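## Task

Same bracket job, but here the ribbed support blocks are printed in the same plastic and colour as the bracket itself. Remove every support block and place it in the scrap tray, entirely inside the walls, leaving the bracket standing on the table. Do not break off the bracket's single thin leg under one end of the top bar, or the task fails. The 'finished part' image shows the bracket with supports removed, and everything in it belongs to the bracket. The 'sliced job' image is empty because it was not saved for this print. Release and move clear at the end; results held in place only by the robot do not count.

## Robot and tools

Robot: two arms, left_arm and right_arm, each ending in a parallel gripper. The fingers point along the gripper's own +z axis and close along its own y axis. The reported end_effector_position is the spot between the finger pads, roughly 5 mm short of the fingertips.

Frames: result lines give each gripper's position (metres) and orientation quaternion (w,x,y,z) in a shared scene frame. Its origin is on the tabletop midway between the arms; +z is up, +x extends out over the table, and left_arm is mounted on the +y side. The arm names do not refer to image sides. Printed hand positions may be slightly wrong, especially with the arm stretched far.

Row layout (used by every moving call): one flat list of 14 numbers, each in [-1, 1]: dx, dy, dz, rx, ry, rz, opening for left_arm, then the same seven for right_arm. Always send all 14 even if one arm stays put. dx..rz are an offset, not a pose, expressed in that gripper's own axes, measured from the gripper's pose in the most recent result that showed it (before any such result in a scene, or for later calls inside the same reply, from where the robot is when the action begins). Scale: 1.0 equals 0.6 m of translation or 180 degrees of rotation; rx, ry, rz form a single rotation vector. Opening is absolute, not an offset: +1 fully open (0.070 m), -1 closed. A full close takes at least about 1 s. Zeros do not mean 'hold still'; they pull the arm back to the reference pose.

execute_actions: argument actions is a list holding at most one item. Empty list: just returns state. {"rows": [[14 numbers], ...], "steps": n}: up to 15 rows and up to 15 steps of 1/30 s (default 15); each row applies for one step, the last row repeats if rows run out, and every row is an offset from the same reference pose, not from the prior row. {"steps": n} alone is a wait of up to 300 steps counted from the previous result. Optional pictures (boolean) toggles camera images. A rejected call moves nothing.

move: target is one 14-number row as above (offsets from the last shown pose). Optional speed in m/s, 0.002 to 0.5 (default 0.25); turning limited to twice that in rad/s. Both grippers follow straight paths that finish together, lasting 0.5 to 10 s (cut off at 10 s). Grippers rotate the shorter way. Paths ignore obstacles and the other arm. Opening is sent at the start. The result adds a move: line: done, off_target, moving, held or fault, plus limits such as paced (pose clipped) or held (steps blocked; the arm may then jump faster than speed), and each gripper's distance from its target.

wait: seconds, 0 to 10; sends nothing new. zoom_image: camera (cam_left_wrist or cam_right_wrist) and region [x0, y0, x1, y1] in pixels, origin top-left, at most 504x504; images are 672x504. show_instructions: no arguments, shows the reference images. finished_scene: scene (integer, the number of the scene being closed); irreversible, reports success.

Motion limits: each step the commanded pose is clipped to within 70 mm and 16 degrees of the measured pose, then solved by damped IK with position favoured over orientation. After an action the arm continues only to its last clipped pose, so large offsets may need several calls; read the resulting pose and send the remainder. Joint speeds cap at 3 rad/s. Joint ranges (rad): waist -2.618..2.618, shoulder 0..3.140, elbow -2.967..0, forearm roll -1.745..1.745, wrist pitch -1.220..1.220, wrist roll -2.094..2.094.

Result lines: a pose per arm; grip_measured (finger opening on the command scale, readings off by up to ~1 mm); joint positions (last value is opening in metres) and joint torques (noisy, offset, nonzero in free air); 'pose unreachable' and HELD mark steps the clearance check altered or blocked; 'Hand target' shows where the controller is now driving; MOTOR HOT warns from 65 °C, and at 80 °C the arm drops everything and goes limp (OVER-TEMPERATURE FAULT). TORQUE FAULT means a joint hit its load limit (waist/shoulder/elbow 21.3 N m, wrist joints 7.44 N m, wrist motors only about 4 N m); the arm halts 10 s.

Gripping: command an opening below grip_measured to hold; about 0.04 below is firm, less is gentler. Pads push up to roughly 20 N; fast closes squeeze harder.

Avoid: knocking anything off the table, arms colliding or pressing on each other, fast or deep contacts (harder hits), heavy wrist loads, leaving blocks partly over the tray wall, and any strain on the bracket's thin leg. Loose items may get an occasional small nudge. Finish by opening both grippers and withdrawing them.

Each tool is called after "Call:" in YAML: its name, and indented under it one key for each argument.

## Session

Call:
show_instructions:

Call:
execute_actions:
  actions: []

Reference images for this scene: finished part, sliced job.

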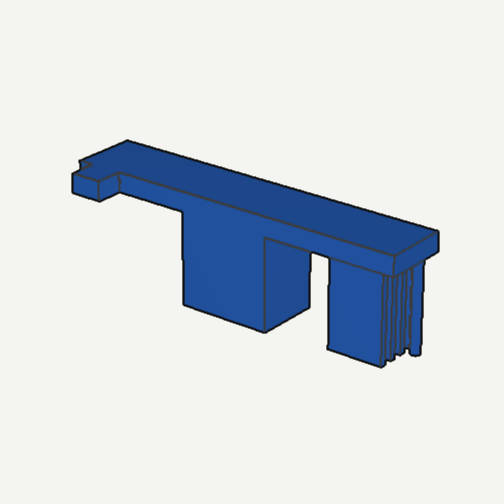

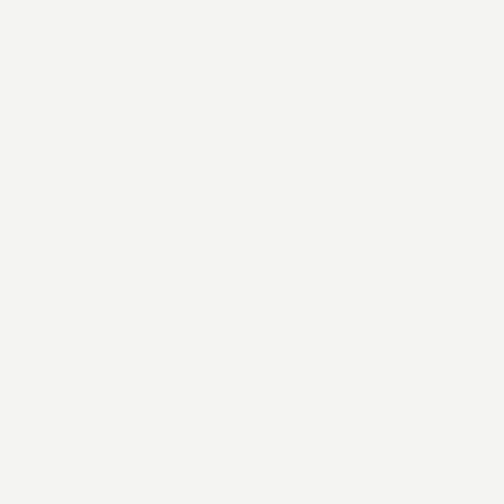

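Scene clock: 0.00 s of 8100.00 s.
left_arm: end_effector_position=(+0.4047, -0.1203, +0.1924) grip_measured=+1.00 end_effector_quat_wxyz=(+0.254, +0.193, +0.886, -0.338) | right_arm: end_effector_position=(+0.3713, -0.5891, +0.2148) grip_measured=+1.00 end_effector_quat_wxyz=(+0.383, +0.458, +0.756, +0.271)
Joint positions: left_arm=[-0.466  2.252 -2.145 -0.53   0.817  0.008  0.07 ] | right_arm=[-1.039  1.824 -1.459  1.027  0.907 -0.302  0.07 ]
Joint torques (N m, as the arm reports them, + toward a larger angle): no reading
Motor temperatures (°C, as the motors report them): left_arm=[26 26 27 31 28 27] | right_arm=[26 30 28 26 28 29]
Hand target (left_arm): +0.405, -0.120, +0.192; +0.254, +0.193, +0.886, -0.338
Hand target (right_arm): +0.371, -0.589, +0.215; +0.383, +0.458, +0.756, +0.271

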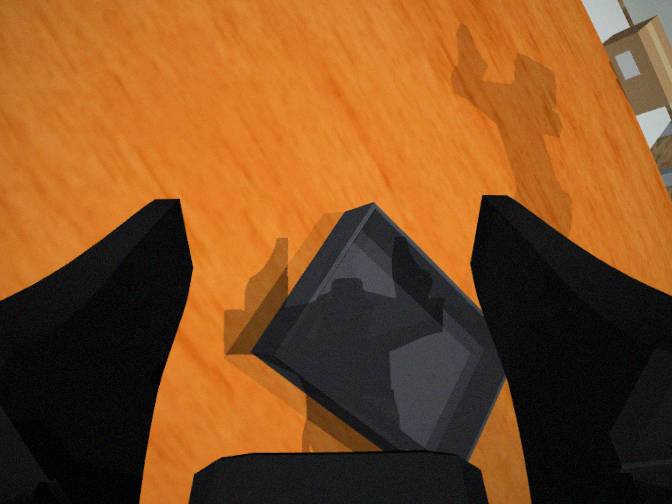

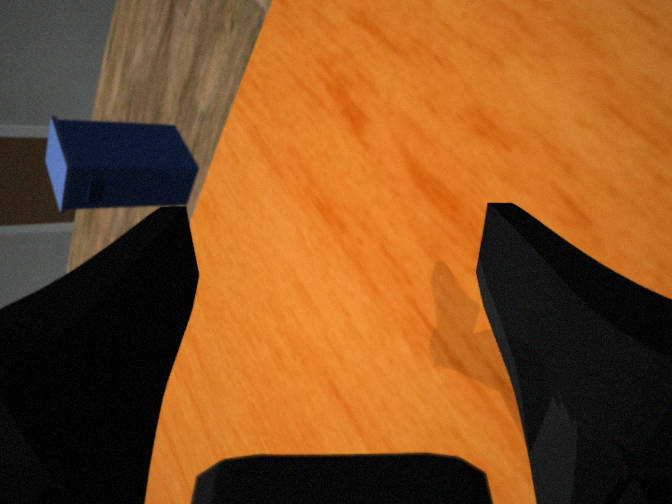

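Call:
move:
  target: [0.185,-0.005,-0.39,-0.25,-0.022,-0.051,1,0.593,0.29,-0.147,0.077,0.087,-0.349,1]
  speed: 0.3

Scene clock: 4.13 s of 8100.00 s.
left_arm: end_effector_position=(+0.2392, +0.0608, +0.2777) grip_measured=+1.00 end_effector_quat_wxyz=(+0.336, +0.013, +0.941, -0.042) | right_arm: end_effector_position=(+0.2791, -0.1979, +0.2854) grip_measured=+1.00 end_effector_quat_wxyz=(+0.311, +0.003, +0.950, +0.018)
Joint positions: left_arm=[-0.868  1.49  -1.479  0.56   1.229 -1.091  0.07 ] | right_arm=[ 0.427  1.357 -1.411 -0.333  1.167  0.638  0.07 ]
Joint torques (N m, as the arm reports them, + toward a larger angle): left_arm=[ 0.6  -3.32 -4.93  0.2  -0.27  0.31] | right_arm=[ 0.21 -4.67 -5.52 -0.07 -0.44 -0.15]
Motor temperatures (°C, as the motors report them): left_arm=[26 26 27 31 28 27] | right_arm=[26 30 29 26 28 29]
Hand target (left_arm): +0.239, +0.061, +0.278; +0.336, +0.013, +0.941, -0.043
Hand target (right_arm): +0.279, -0.198, +0.286; +0.312, +0.003, +0.950, +0.018
Off the commanded pose (left_arm): 0.003 m, 6 deg.
Off the commanded pose (right_arm): 0.007 m, 2 deg.
joint sent to its limit (left arm) — the command would take joint 5 (wrist pitch) past its upper limit, so that joint was sent only as far as its limit.
move: off_target (left_arm, right_arm)

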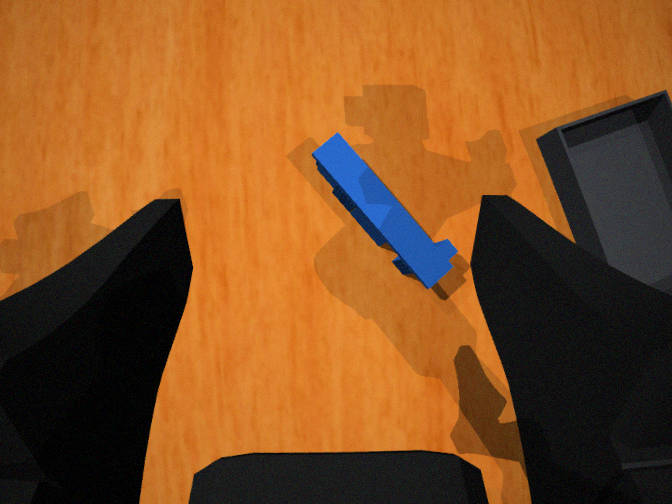

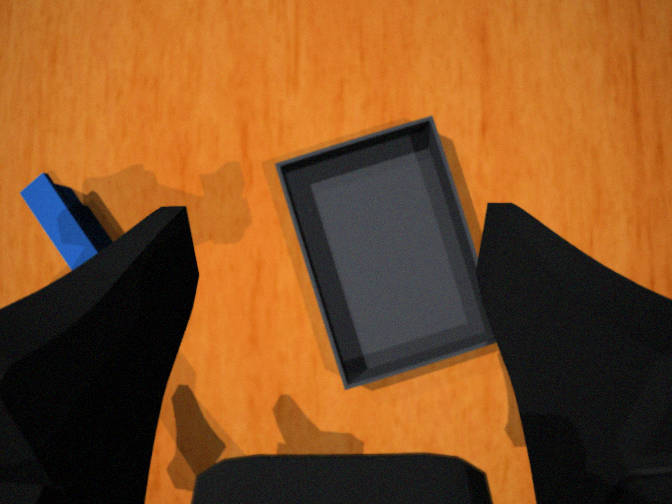

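Call:
move:
  target: [0,0.3,0,0,0,0,1,0,0,0,-0.02,0,0,1]

Call:
move:
  target: [0,0,0,0,0,0,1,0.21,0.285,0.28,-0.036,0.197,-0.206,1]

Scene clock: 6.77 s of 8100.00 s.
left_arm: end_effector_position=(+0.2468, +0.2388, +0.2591) grip_measured=+1.00 end_effector_quat_wxyz=(+0.330, +0.013, +0.943, -0.047) | right_arm: end_effector_position=(+0.2791, -0.1980, +0.2856) grip_measured=+1.00 end_effector_quat_wxyz=(+0.312, -0.007, +0.949, +0.047)
Joint positions: left_arm=[-0.148  1.087 -1.075  0.126  0.976 -0.328  0.07 ] | right_arm=[ 0.373  1.332 -1.385 -0.246  1.115  0.558  0.07 ]
Joint torques (N m, as the arm reports them, + toward a larger angle): left_arm=[-0.14 -0.79 -5.08  0.11 -0.53 -0.12] | right_arm=[ 0.87 -4.43 -5.27 -0.17 -0.35  0.29]
Motor temperatures (°C, as the motors report them): left_arm=[26 26 27 31 28 27] | right_arm=[26 30 29 26 28 29]
Hand target (left_arm): +0.247, +0.239, +0.259; +0.330, +0.013, +0.943, -0.046
Hand target (right_arm): +0.279, -0.198, +0.286; +0.312, -0.007, +0.949, +0.047
Off the commanded pose (left_arm): 0.006 m, 1 deg.
Off the commanded pose (right_arm): 0.000 m, 0 deg.
move: off_target (left_arm)

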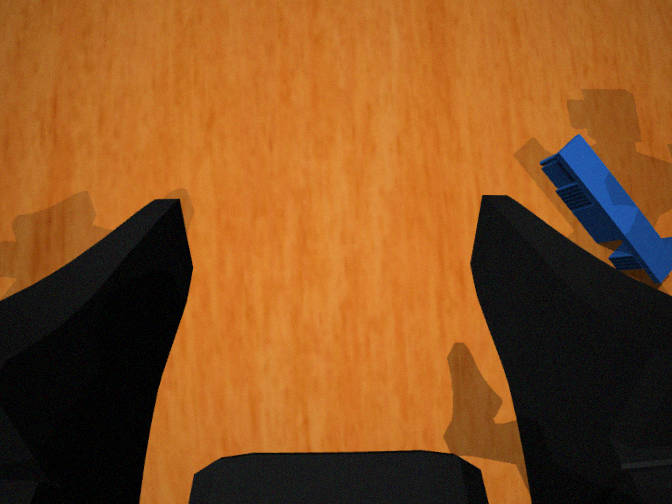

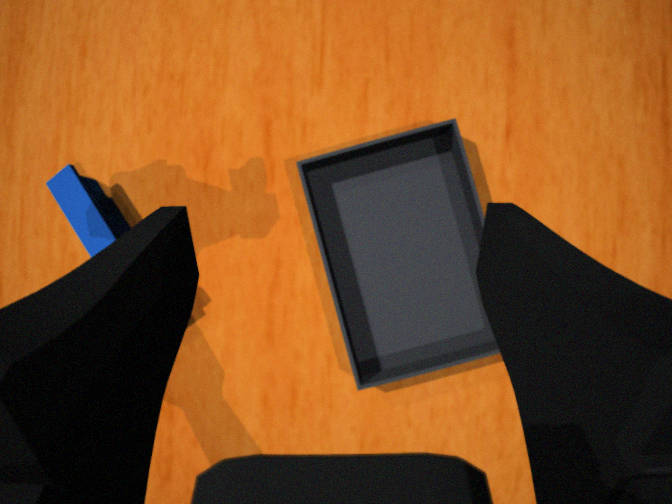

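Scene clock: 8.93 s of 8100.00 s.
left_arm: end_effector_position=(+0.2468, +0.2388, +0.2591) grip_measured=+1.00 end_effector_quat_wxyz=(+0.330, +0.013, +0.943, -0.047) | right_arm: end_effector_position=(+0.2682, -0.0098, +0.0875) grip_measured=+1.00 end_effector_quat_wxyz=(+0.046, -0.334, +0.941, +0.017)
Joint positions: left_arm=[-0.148  1.087 -1.075  0.126  0.976 -0.328  0.07 ] | right_arm=[ 0.652  2.083 -1.74  -0.012  1.217  0.133  0.07 ]
Joint torques (N m, as the arm reports them, + toward a larger angle): left_arm=[-0.11 -0.99 -4.12  0.05 -0.87 -0.05] | right_arm=[  0.49 -11.05  -5.59   0.01   0.07   0.3 ]
Motor temperatures (°C, as the motors report them): left_arm=[26 26 27 31 28 27] | right_arm=[26 30 29 26 28 29]
Hand target (left_arm): +0.247, +0.239, +0.259; +0.330, +0.013, +0.943, -0.047
Hand target (right_arm): +0.268, -0.010, +0.088; +0.047, -0.333, +0.942, +0.017
Off the commanded pose (left_arm): 0.000 m, 0 deg.
Off the commanded pose (right_arm): 0.004 m, 5 deg.
joint sent to its limit (right arm) — the command would take joint 5 (wrist pitch) past its upper limit, so that joint was sent only as far as its limit.
move: off_target (right_arm)

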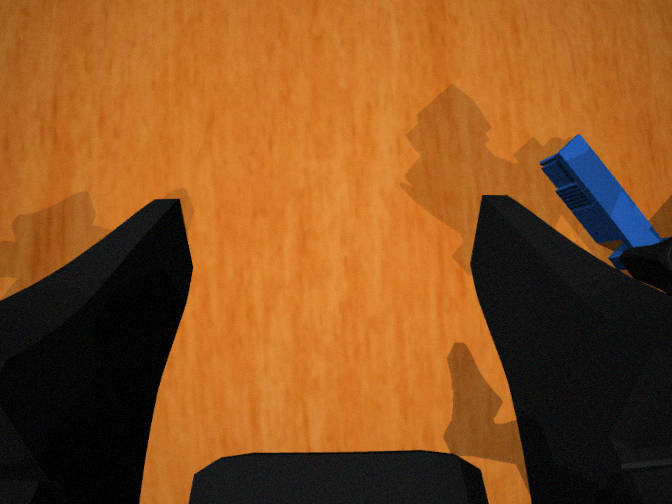

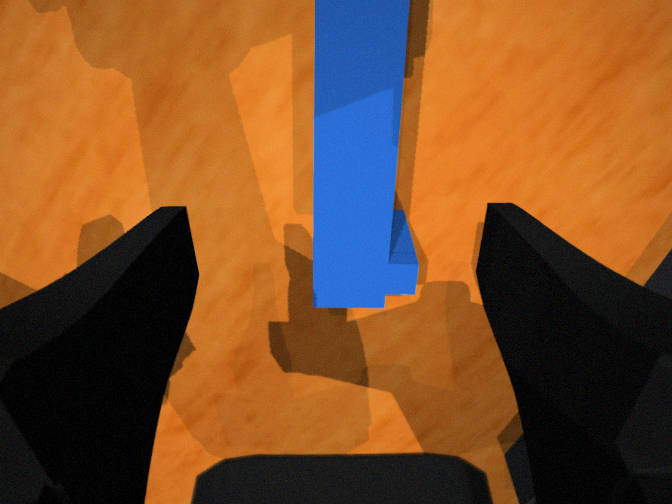

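Call:
move:
  target: [0,0,0,0,0,0,1,-0.004,-0.011,0.066,0,0.03,0.015,1]
  speed: 0.1

Scene clock: 10.43 s of 8100.00 s.
left_arm: end_effector_position=(+0.2468, +0.2388, +0.2592) grip_measured=+1.00 end_effector_quat_wxyz=(+0.330, +0.013, +0.943, -0.047) | right_arm: end_effector_position=(+0.2771, -0.0117, +0.0470) grip_measured=+1.00 end_effector_quat_wxyz=(+0.010, -0.311, +0.950, +0.007)
Joint positions: left_arm=[-0.148  1.087 -1.075  0.126  0.976 -0.328  0.07 ] | right_arm=[ 0.628  2.198 -1.782  0.003  1.217  0.152  0.07 ]
Joint torques (N m, as the arm reports them, + toward a larger angle): left_arm=[-0.12 -1.17 -3.81  0.05 -0.85 -0.04] | right_arm=[  0.76 -11.74  -6.14   0.18   0.08   0.19]
Motor temperatures (°C, as the motors report them): left_arm=[26 26 27 31 28 27] | right_arm=[26 30 29 26 28 29]
Hand target (left_arm): +0.247, +0.239, +0.259; +0.330, +0.013, +0.943, -0.047
Hand target (right_arm): +0.277, -0.011, +0.048; +0.011, -0.312, +0.950, +0.007
Off the commanded pose (left_arm): 0.000 m, 0 deg.
Off the commanded pose (right_arm): 0.002 m, 1 deg.
joint sent to its limit (right arm) — the command would take joint 5 (wrist pitch) past its upper limit, so that joint was sent only as far as its limit.
move: done

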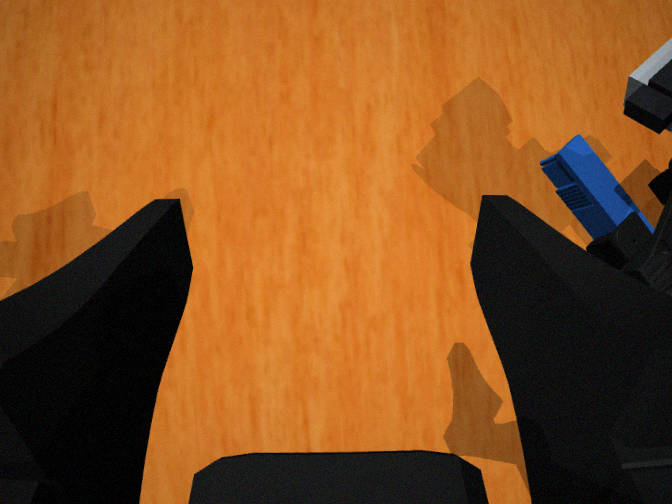

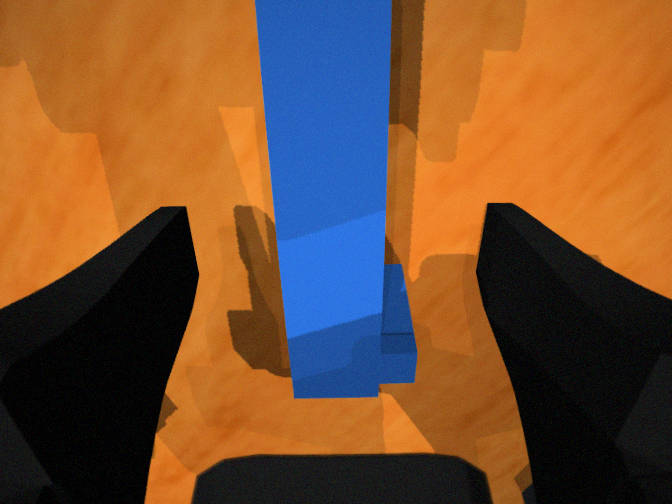

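Call:
move:
  target: [0,0,0,0,0,0,1,0,0.003,0.03,0,0.005,-0.01,0.2]
  speed: 0.06

Call:
move:
  target: [0,0,0,0,0,0,1,0,0,0,0,0,0,-0.5]

Call:
move:
  target: [0,0,0,0,0,0,1,0.03,0,-0.12,0,0,-0.45,-0.5]

Scene clock: 12.03 s of 8100.00 s.
left_arm: end_effector_position=(+0.2468, +0.2388, +0.2592) grip_measured=+1.00 end_effector_quat_wxyz=(+0.330, +0.013, +0.943, -0.047) | right_arm: end_effector_position=(+0.2761, -0.0101, +0.0284) grip_measured=+0.20 end_effector_quat_wxyz=(+0.003, -0.327, +0.945, +0.004)
Joint positions: left_arm=[-0.148  1.087 -1.075  0.126  0.976 -0.328  0.07 ] | right_arm=[ 0.631  2.234 -1.77   0.005  1.187  0.122  0.042]
Joint torques (N m, as the arm reports them, + toward a larger angle): left_arm=[-0.17 -0.98 -4.18  0.08 -0.77 -0.05] | right_arm=[  1.78 -10.68  -4.61   0.2    0.05   0.08]
Motor temperatures (°C, as the motors report them): left_arm=[26 26 27 31 28 27] | right_arm=[26 30 29 26 28 29]
Hand target (left_arm): +0.247, +0.239, +0.259; +0.330, +0.013, +0.943, -0.047
Hand target (right_arm): +0.276, -0.010, +0.029; +0.003, -0.326, +0.945, +0.004
Off the commanded pose (left_arm): 0.000 m, 0 deg.
Off the commanded pose (right_arm): 0.001 m, 0 deg.
move: done

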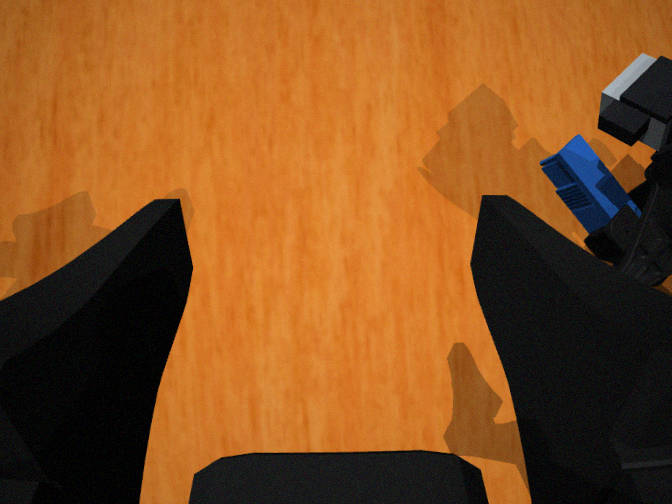

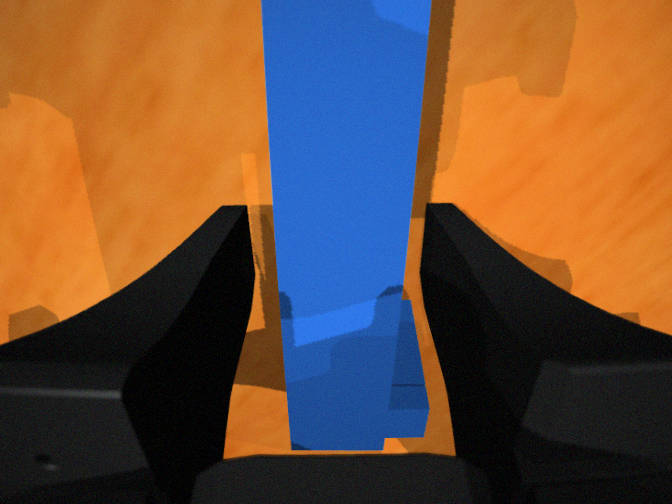

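Scene clock: 12.53 s of 8100.00 s.
left_arm: end_effector_position=(+0.2468, +0.2388, +0.2592) grip_measured=+1.00 end_effector_quat_wxyz=(+0.330, +0.013, +0.943, -0.047) | right_arm: end_effector_position=(+0.2761, -0.0101, +0.0284) grip_measured=-0.29 end_effector_quat_wxyz=(+0.003, -0.327, +0.945, +0.004)
Joint positions: left_arm=[-0.148  1.087 -1.075  0.126  0.976 -0.328  0.07 ] | right_arm=[ 0.631  2.234 -1.77   0.005  1.187  0.122  0.025]
Joint torques (N m, as the arm reports them, + toward a larger angle): left_arm=[-0.1  -1.13 -4.13  0.06 -0.78 -0.04] | right_arm=[  1.78 -10.52  -4.46   0.18   0.01   0.01]
Motor temperatures (°C, as the motors report them): left_arm=[26 26 27 31 28 27] | right_arm=[26 30 29 26 28 29]
Hand target (left_arm): +0.247, +0.239, +0.259; +0.330, +0.013, +0.943, -0.047
Hand target (right_arm): +0.276, -0.010, +0.028; +0.003, -0.327, +0.945, +0.004
Off the commanded pose (left_arm): 0.000 m, 0 deg.
Off the commanded pose (right_arm): 0.000 m, 0 deg.
move: done

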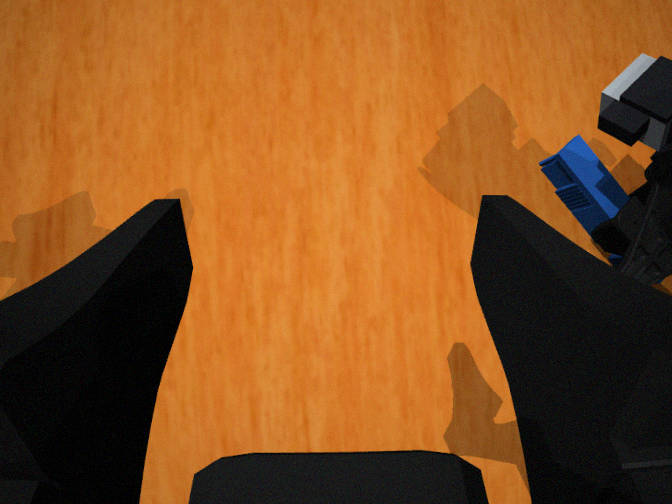

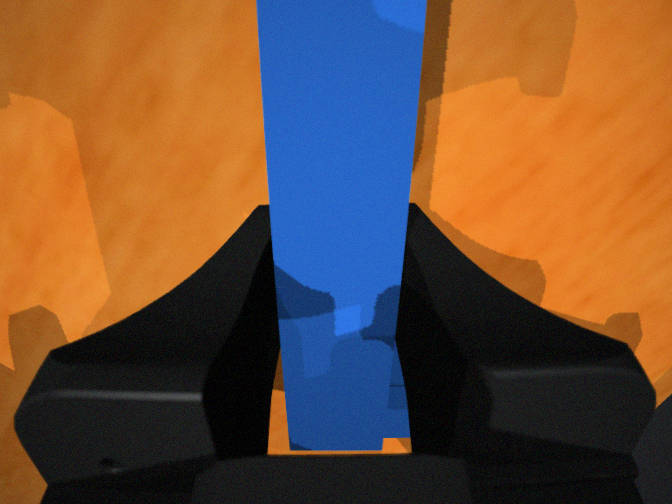

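Scene clock: 15.70 s of 8100.00 s.
left_arm: end_effector_position=(+0.2468, +0.2388, +0.2592) grip_measured=+1.00 end_effector_quat_wxyz=(+0.330, +0.013, +0.943, -0.047) | right_arm: end_effector_position=(+0.2618, -0.0213, +0.1008) grip_measured=-0.29 end_effector_quat_wxyz=(-0.053, +0.861, -0.506, +0.010)
Joint positions: left_arm=[-0.148  1.087 -1.075  0.126  0.976 -0.328  0.07 ] | right_arm=[ 0.636  2.018 -1.685  0.006  1.217 -1.287  0.025]
Joint torques (N m, as the arm reports them, + toward a larger angle): left_arm=[-0.09 -1.02 -3.99  0.04 -0.75 -0.03] | right_arm=[ 1.81 -9.98 -4.52  0.13  0.05  0.28]
Motor temperatures (°C, as the motors report them): left_arm=[26 26 27 31 28 27] | right_arm=[26 30 29 26 28 29]
Hand target (left_arm): +0.247, +0.239, +0.259; +0.330, +0.013, +0.943, -0.047
Hand target (right_arm): +0.262, -0.021, +0.101; -0.053, +0.861, -0.506, +0.011
Off the commanded pose (left_arm): 0.000 m, 0 deg.
Off the commanded pose (right_arm): 0.001 m, 6 deg.
joint sent to its limit (right arm) — the command would take joint 5 (wrist pitch) past its upper limit, so that joint was sent only as far as its limit.
move: off_target (right_arm)

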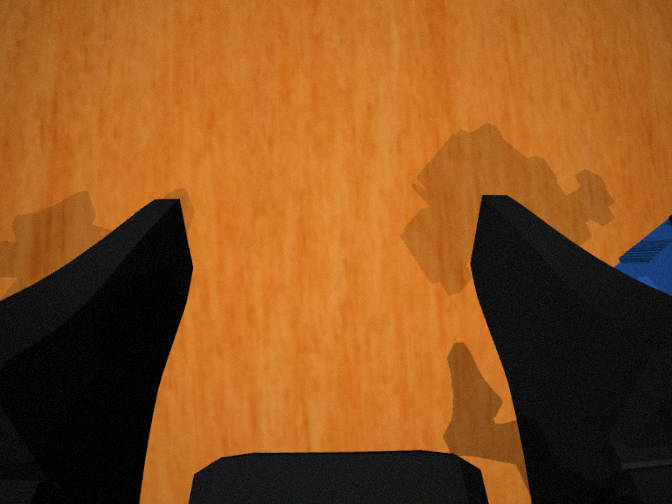

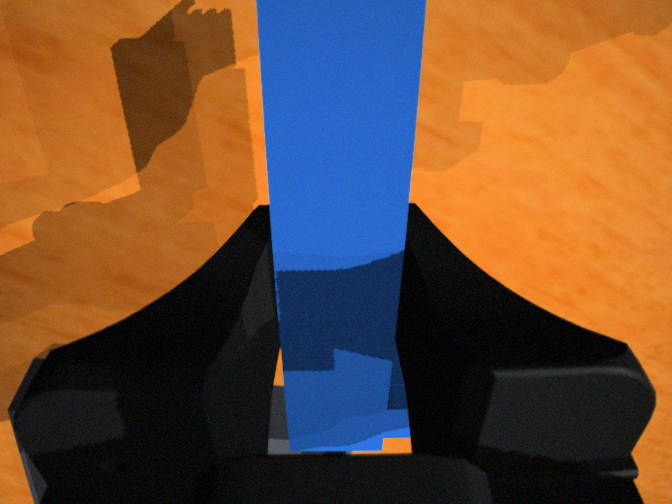

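Call:
move:
  target: [0,0,0,0,0,0,1,0.268,0.133,-0.033,-0.142,-0.19,0.645,-0.5]
  speed: 0.35

Call:
move:
  target: [0.1,-0.55,0.21,0.322,-0.031,0.358,1,0,0,0,0,0,0,-0.5]
  speed: 0.3

Scene clock: 21.40 s of 8100.00 s.
left_arm: end_effector_position=(+0.2468, +0.2388, +0.2592) grip_measured=+1.00 end_effector_quat_wxyz=(+0.330, +0.013, +0.943, -0.047) | right_arm: end_effector_position=(+0.2717, -0.2051, +0.1083) grip_measured=-0.29 end_effector_quat_wxyz=(+0.005, +0.001, +0.943, +0.332)
Joint positions: left_arm=[-0.148  1.087 -1.075  0.126  0.976 -0.328  0.07 ] | right_arm=[-0.209  1.733 -1.087  0.749  1.164 -0.41   0.025]
Joint torques (N m, as the arm reports them, + toward a larger angle): left_arm=[-0.12 -1.13 -4.06  0.06 -0.77 -0.06] | right_arm=[ 1.85 -7.14 -5.13  0.58  0.21 -0.19]
Motor temperatures (°C, as the motors report them): left_arm=[26 26 27 31 28 27] | right_arm=[26 31 29 26 28 29]
Hand target (left_arm): +0.247, +0.239, +0.259; +0.330, +0.013, +0.943, -0.047
Hand target (right_arm): +0.272, -0.205, +0.108; +0.005, -0.000, +0.943, +0.331
Off the commanded pose (left_arm): 0.000 m, 0 deg.
Off the commanded pose (right_arm): 0.004 m, 1 deg.
move: off_target (right_arm)

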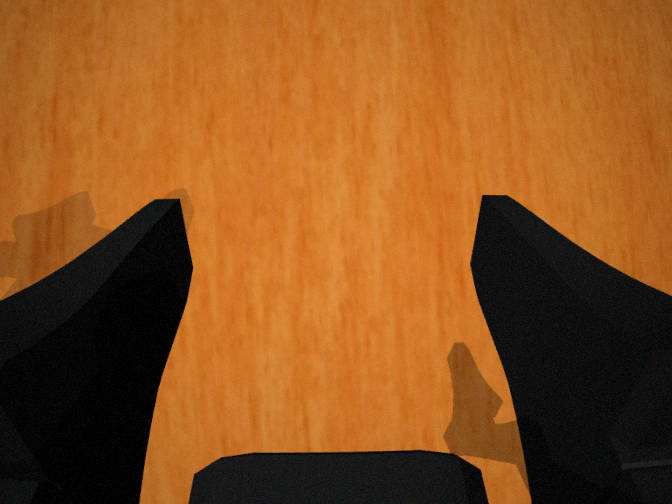

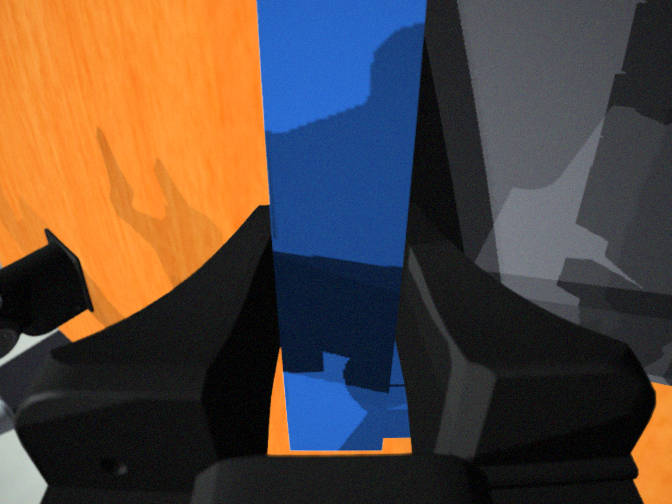

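Scene clock: 24.33 s of 8100.00 s.
left_arm: end_effector_position=(+0.2621, -0.1044, +0.1563) grip_measured=+1.00 end_effector_quat_wxyz=(+0.304, +0.644, +0.636, -0.298) | right_arm: end_effector_position=(+0.2717, -0.2051, +0.1083) grip_measured=-0.29 end_effector_quat_wxyz=(+0.005, +0.001, +0.943, +0.332)
Joint positions: left_arm=[-0.512  1.953 -1.485 -0.967  0.807  1.463  0.07 ] | right_arm=[-0.209  1.733 -1.087  0.749  1.164 -0.41   0.025]
Joint torques (N m, as the arm reports them, + toward a larger angle): left_arm=[ 0.42 -7.85 -3.61 -0.38 -0.18 -0.19] | right_arm=[ 1.86 -6.82 -5.01  0.6   0.19  0.24]
Motor temperatures (°C, as the motors report them): left_arm=[26 26 27 31 28 27] | right_arm=[26 31 29 26 28 29]
Hand target (left_arm): +0.262, -0.104, +0.156; +0.303, +0.644, +0.636, -0.297
Hand target (right_arm): +0.272, -0.205, +0.108; +0.005, +0.001, +0.943, +0.332
Off the commanded pose (left_arm): 0.007 m, 1 deg.
Off the commanded pose (right_arm): 0.000 m, 0 deg.
move: off_target (left_arm)

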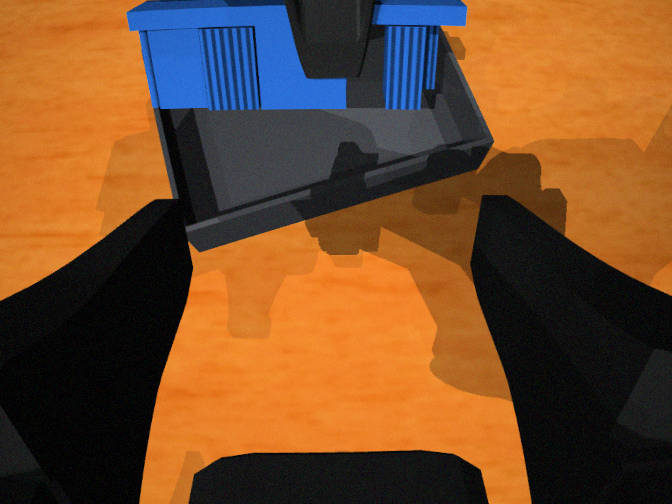

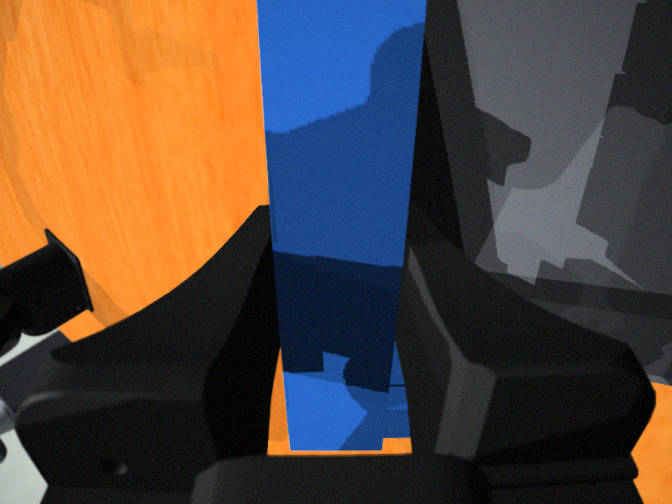

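Call:
move:
  target: [0.007,0.008,0.127,0,0,0,0.7,0,-0.043,0.032,0,0,0,-0.5]
  speed: 0.1

Scene clock: 26.27 s of 8100.00 s.
left_arm: end_effector_position=(+0.2680, -0.1612, +0.1050) grip_measured=+0.70 end_effector_quat_wxyz=(+0.304, +0.645, +0.635, -0.297) | right_arm: end_effector_position=(+0.2717, -0.2135, +0.0764) grip_measured=-0.29 end_effector_quat_wxyz=(+0.005, +0.001, +0.944, +0.331)
Joint positions: left_arm=[-0.607  2.16  -1.621 -1.018  0.695  1.483  0.06 ] | right_arm=[-0.236  1.792 -1.026  0.779  1.092 -0.519  0.025]
Joint torques (N m, as the arm reports them, + toward a larger angle): left_arm=[ 0.75 -9.21 -4.23 -0.52 -0.03 -0.17] | right_arm=[ 0.55 -6.68 -4.46  0.63  0.41  0.26]
Motor temperatures (°C, as the motors report them): left_arm=[26 26 27 31 28 27] | right_arm=[26 31 29 26 28 29]
Hand target (left_arm): +0.268, -0.161, +0.105; +0.304, +0.644, +0.636, -0.297
Hand target (right_arm): +0.272, -0.213, +0.077; +0.005, +0.001, +0.944, +0.331
Off the commanded pose (left_arm): 0.001 m, 0 deg.
Off the commanded pose (right_arm): 0.001 m, 0 deg.
move: done

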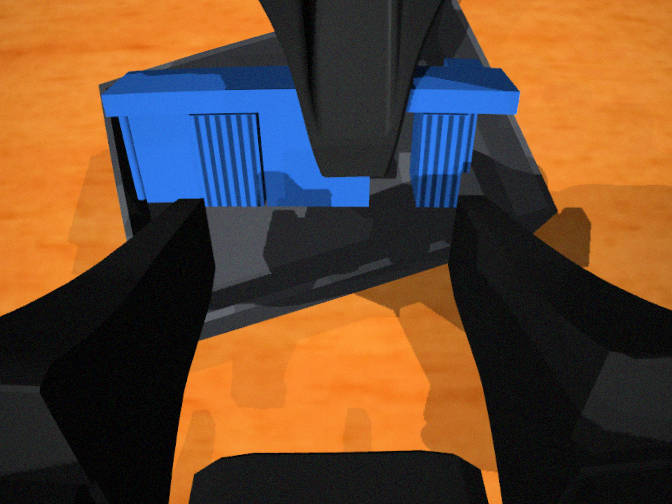

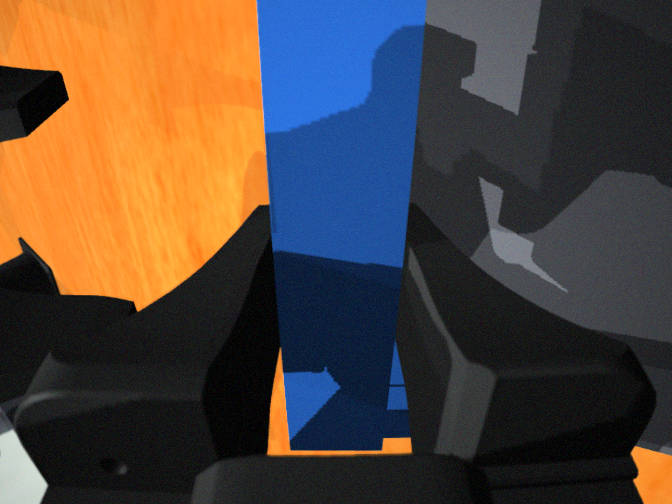

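Call:
move:
  target: [0,-0.005,0.05,0,0,0,0.68,0,0,0,0,0,0,-0.5]
  speed: 0.04

Scene clock: 27.70 s of 8100.00 s.
left_arm: end_effector_position=(+0.2654, -0.1847, +0.0856) grip_measured=+0.68 end_effector_quat_wxyz=(+0.304, +0.645, +0.635, -0.297) | right_arm: end_effector_position=(+0.2717, -0.2135, +0.0764) grip_measured=-0.29 end_effector_quat_wxyz=(+0.005, +0.001, +0.944, +0.331)
Joint positions: left_arm=[-0.649  2.241 -1.687 -1.027  0.655  1.471  0.059] | right_arm=[-0.236  1.792 -1.026  0.779  1.092 -0.519  0.025]
Joint torques (N m, as the arm reports them, + toward a larger angle): left_arm=[ 0.38 -9.28 -4.54 -0.57 -0.18 -0.15] | right_arm=[ 0.71 -7.25 -5.1   0.61  0.19 -0.19]
Motor temperatures (°C, as the motors report them): left_arm=[26 26 27 31 28 27] | right_arm=[26 31 29 26 28 29]
Hand target (left_arm): +0.266, -0.184, +0.086; +0.305, +0.645, +0.635, -0.297
Hand target (right_arm): +0.272, -0.214, +0.076; +0.005, +0.001, +0.944, +0.331
Off the commanded pose (left_arm): 0.001 m, 0 deg.
Off the commanded pose (right_arm): 0.000 m, 0 deg.
move: done

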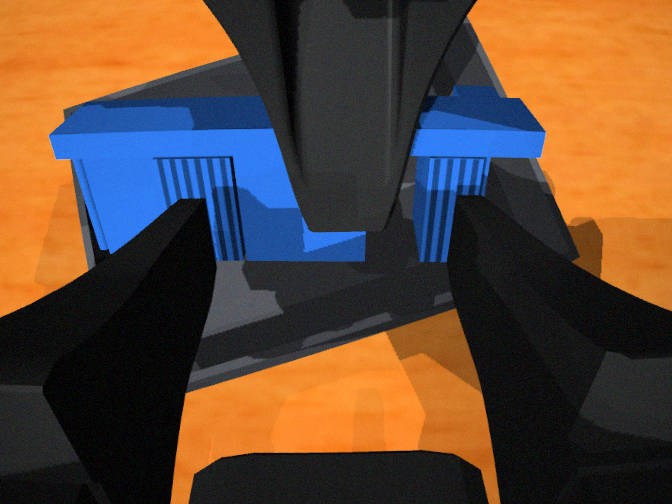

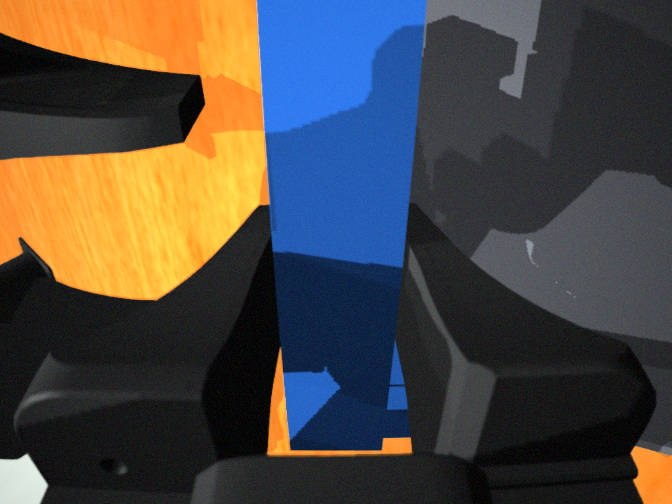

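Call:
move:
  target: [0.003,0,0.036,0,0,0,0.68,0,0,0,0,0,0,-0.5]
  speed: 0.015

Scene clock: 29.83 s of 8100.00 s.
left_arm: end_effector_position=(+0.2664, -0.1999, +0.0726) grip_measured=+0.68 end_effector_quat_wxyz=(+0.306, +0.645, +0.635, -0.297) | right_arm: end_effector_position=(+0.2733, -0.2164, +0.0747) grip_measured=-0.29 end_effector_quat_wxyz=(+0.008, +0.003, +0.945, +0.327)
Joint positions: left_arm=[-0.671  2.302 -1.746 -1.029  0.636  1.461  0.059] | right_arm=[-0.24   1.794 -1.026  0.774  1.083 -0.52   0.025]
Joint torques (N m, as the arm reports them, + toward a larger angle): left_arm=[-3.45 -2.6  -4.92 -0.63 -1.98 -0.24] | right_arm=[ 8.94 -9.59 -5.09  3.75  3.05  0.46]
Motor temperatures (°C, as the motors report them): left_arm=[26 27 27 31 28 27] | right_arm=[26 31 29 26 28 29]
Hand target (left_arm): +0.266, -0.200, +0.071; +0.304, +0.645, +0.635, -0.297
Hand target (right_arm): +0.272, -0.214, +0.076; +0.005, +0.001, +0.944, +0.331
Off the commanded pose (left_arm): 0.002 m, 0 deg.
Off the commanded pose (right_arm): 0.004 m, 1 deg.
move: off_target (right_arm)

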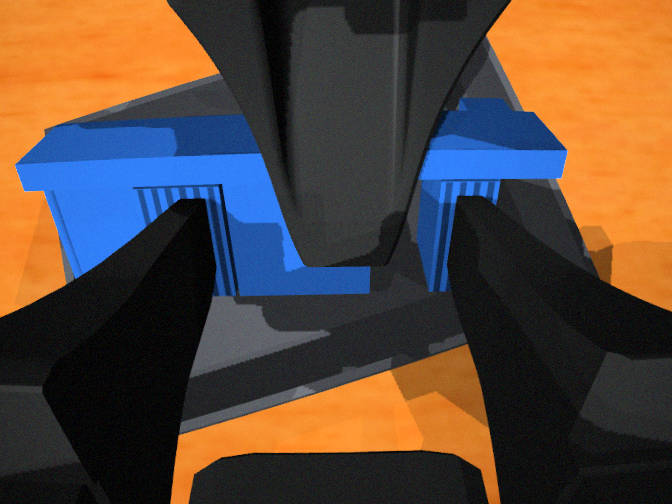

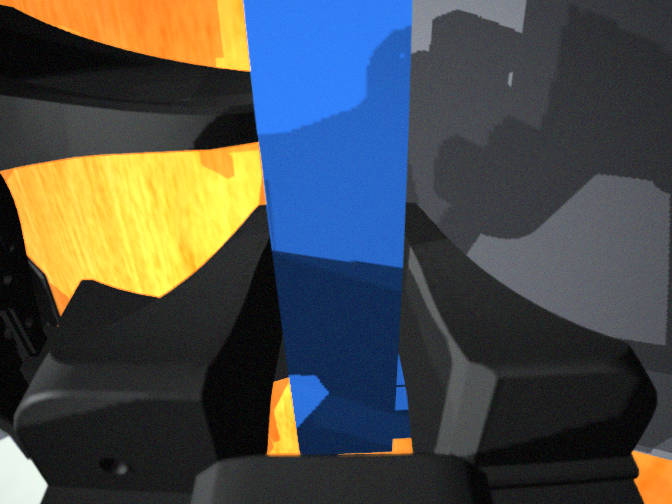

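Call:
move:
  target: [0,0,-0.016,0,0,0,0.68,0,0,0,0,0,0,-0.5]
  speed: 0.04

Call:
move:
  target: [0.01,0,0,0,0,0,0.68,0,0,-0.018,0,0,0,-0.5]
  speed: 0.04

Call:
move:
  target: [0,0,0.023,0,0,0,0.68,0,0,0,0,0,0,-0.5]
  speed: 0.012

Scene clock: 31.67 s of 8100.00 s.
left_arm: end_effector_position=(+0.2658, -0.1922, +0.0775) grip_measured=+0.68 end_effector_quat_wxyz=(+0.304, +0.645, +0.635, -0.297) | right_arm: end_effector_position=(+0.2733, -0.2161, +0.0754) grip_measured=-0.29 end_effector_quat_wxyz=(+0.009, +0.003, +0.945, +0.327)
Joint positions: left_arm=[-0.66   2.273 -1.713 -1.033  0.644  1.471  0.059] | right_arm=[-0.239  1.792 -1.026  0.774  1.083 -0.52   0.025]
Joint torques (N m, as the arm reports them, + toward a larger angle): left_arm=[ 0.52 -9.59 -4.17 -0.3   0.08  0.3 ] | right_arm=[ 0.3  -5.4  -5.07  0.47  0.18 -0.2 ]
Motor temperatures (°C, as the motors report them): left_arm=[26 27 27 31 29 27] | right_arm=[26 31 29 27 29 29]
Hand target (left_arm): +0.266, -0.192, +0.079; +0.306, +0.645, +0.635, -0.297
Hand target (right_arm): +0.273, -0.216, +0.075; +0.008, +0.003, +0.945, +0.327
Off the commanded pose (left_arm): 0.001 m, 0 deg.
Off the commanded pose (right_arm): 0.001 m, 0 deg.
move: done

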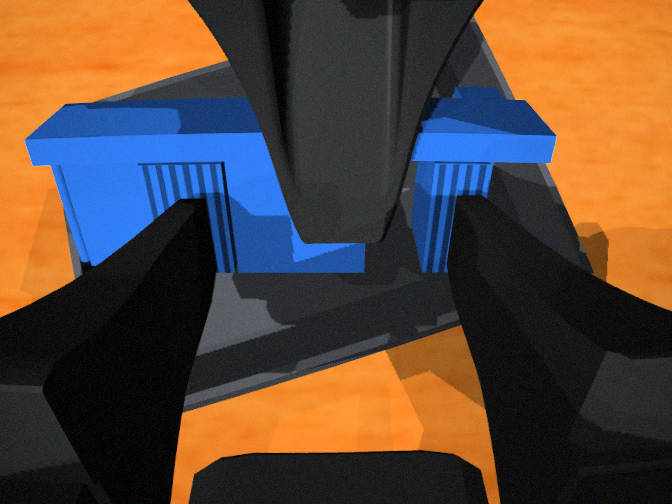

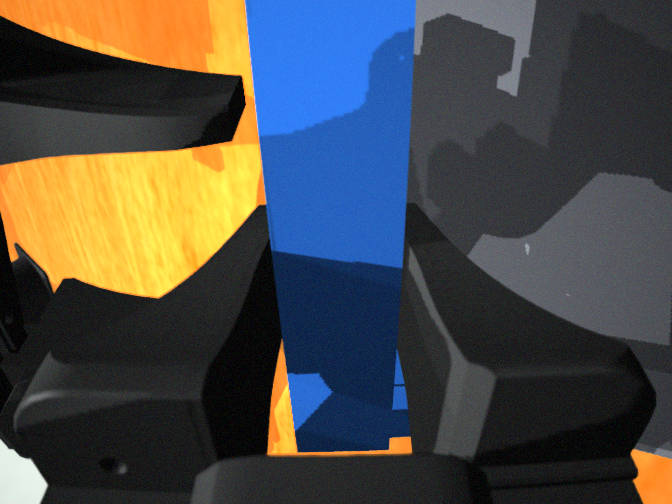

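Scene clock: 32.37 s of 8100.00 s.
left_arm: end_effector_position=(+0.2658, -0.1884, +0.0729) grip_measured=+0.68 end_effector_quat_wxyz=(+0.305, +0.645, +0.635, -0.297) | right_arm: end_effector_position=(+0.2733, -0.2230, +0.0840) grip_measured=-0.29 end_effector_quat_wxyz=(+0.009, +0.003, +0.945, +0.327)
Joint positions: left_arm=[-0.654  2.27  -1.687 -1.061  0.637  1.51   0.059] | right_arm=[-0.261  1.777 -1.044  0.755  1.119 -0.507  0.025]
Joint torques (N m, as the arm reports them, + toward a larger angle): left_arm=[ 0.28 -9.49 -3.35 -0.57 -0.27  0.07] | right_arm=[ 0.71 -7.48 -5.22  0.56  0.3   0.17]
Motor temperatures (°C, as the motors report them): left_arm=[26 27 27 31 29 27] | right_arm=[26 31 29 27 29 29]
Hand target (left_arm): +0.266, -0.188, +0.073; +0.305, +0.645, +0.635, -0.297
Hand target (right_arm): +0.273, -0.223, +0.084; +0.009, +0.003, +0.945, +0.327
Off the commanded pose (left_arm): 0.000 m, 0 deg.
Off the commanded pose (right_arm): 0.000 m, 0 deg.
move: done

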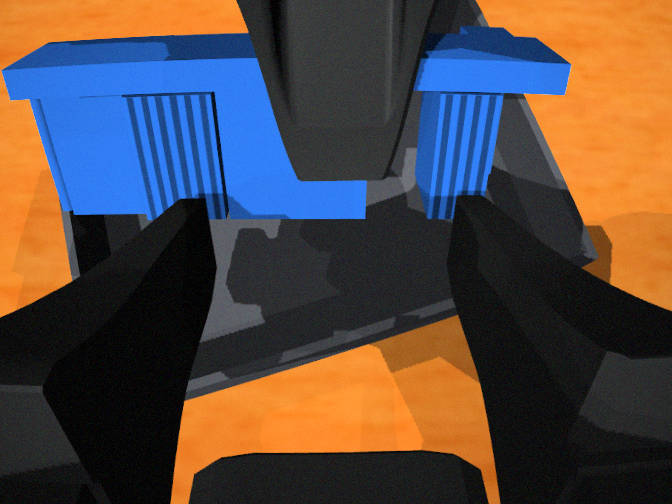

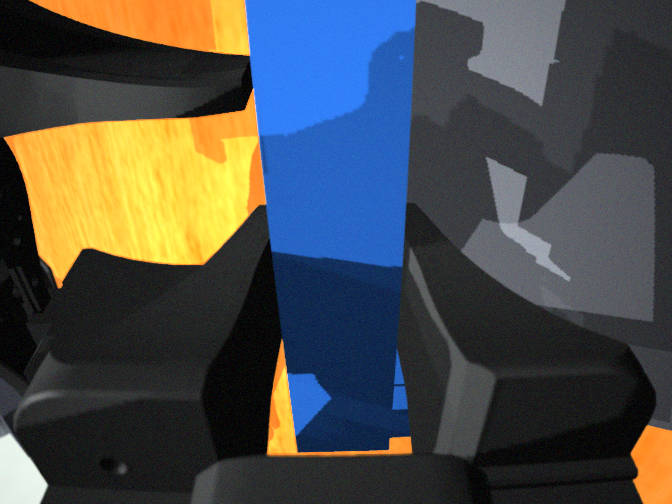

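Scene clock: 34.10 s of 8100.00 s.
left_arm: end_effector_position=(+0.2660, -0.1995, +0.0643) grip_measured=+0.68 end_effector_quat_wxyz=(+0.305, +0.645, +0.635, -0.298) | right_arm: end_effector_position=(+0.2732, -0.2226, +0.0841) grip_measured=-0.29 end_effector_quat_wxyz=(+0.009, +0.002, +0.945, +0.327)
Joint positions: left_arm=[-0.671  2.313 -1.733 -1.057  0.626  1.495  0.059] | right_arm=[-0.261  1.776 -1.044  0.756  1.12  -0.507  0.025]
Joint torques (N m, as the arm reports them, + toward a larger angle): left_arm=[ 0.55 -9.66 -3.16 -0.3   0.1   0.24] | right_arm=[ 0.21 -7.34 -5.29  0.47  0.17 -0.19]
Motor temperatures (°C, as the motors report them): left_arm=[26 27 27 31 29 27] | right_arm=[26 31 29 27 29 29]
Hand target (left_arm): +0.266, -0.199, +0.064; +0.304, +0.645, +0.635, -0.297
Hand target (right_arm): +0.273, -0.223, +0.084; +0.009, +0.003, +0.945, +0.327
Off the commanded pose (left_arm): 0.001 m, 0 deg.
Off the commanded pose (right_arm): 0.000 m, 0 deg.
move: done

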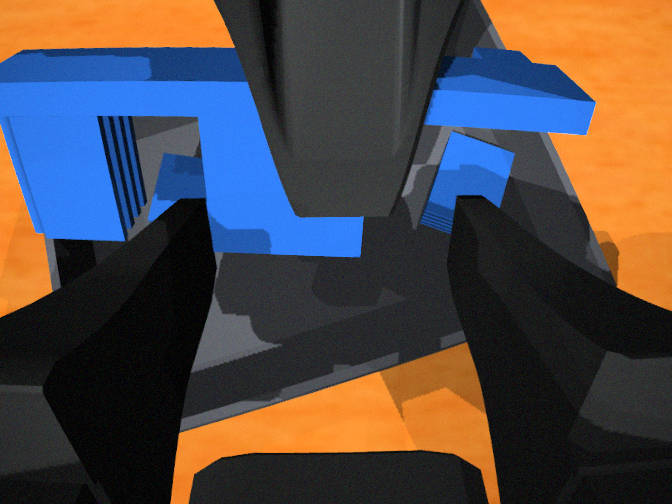

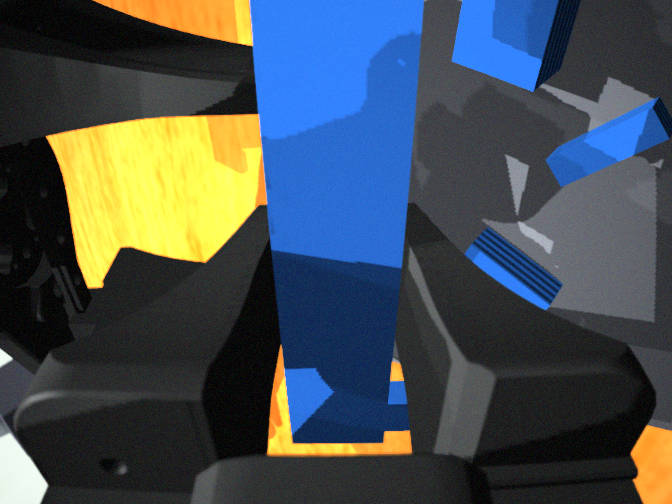

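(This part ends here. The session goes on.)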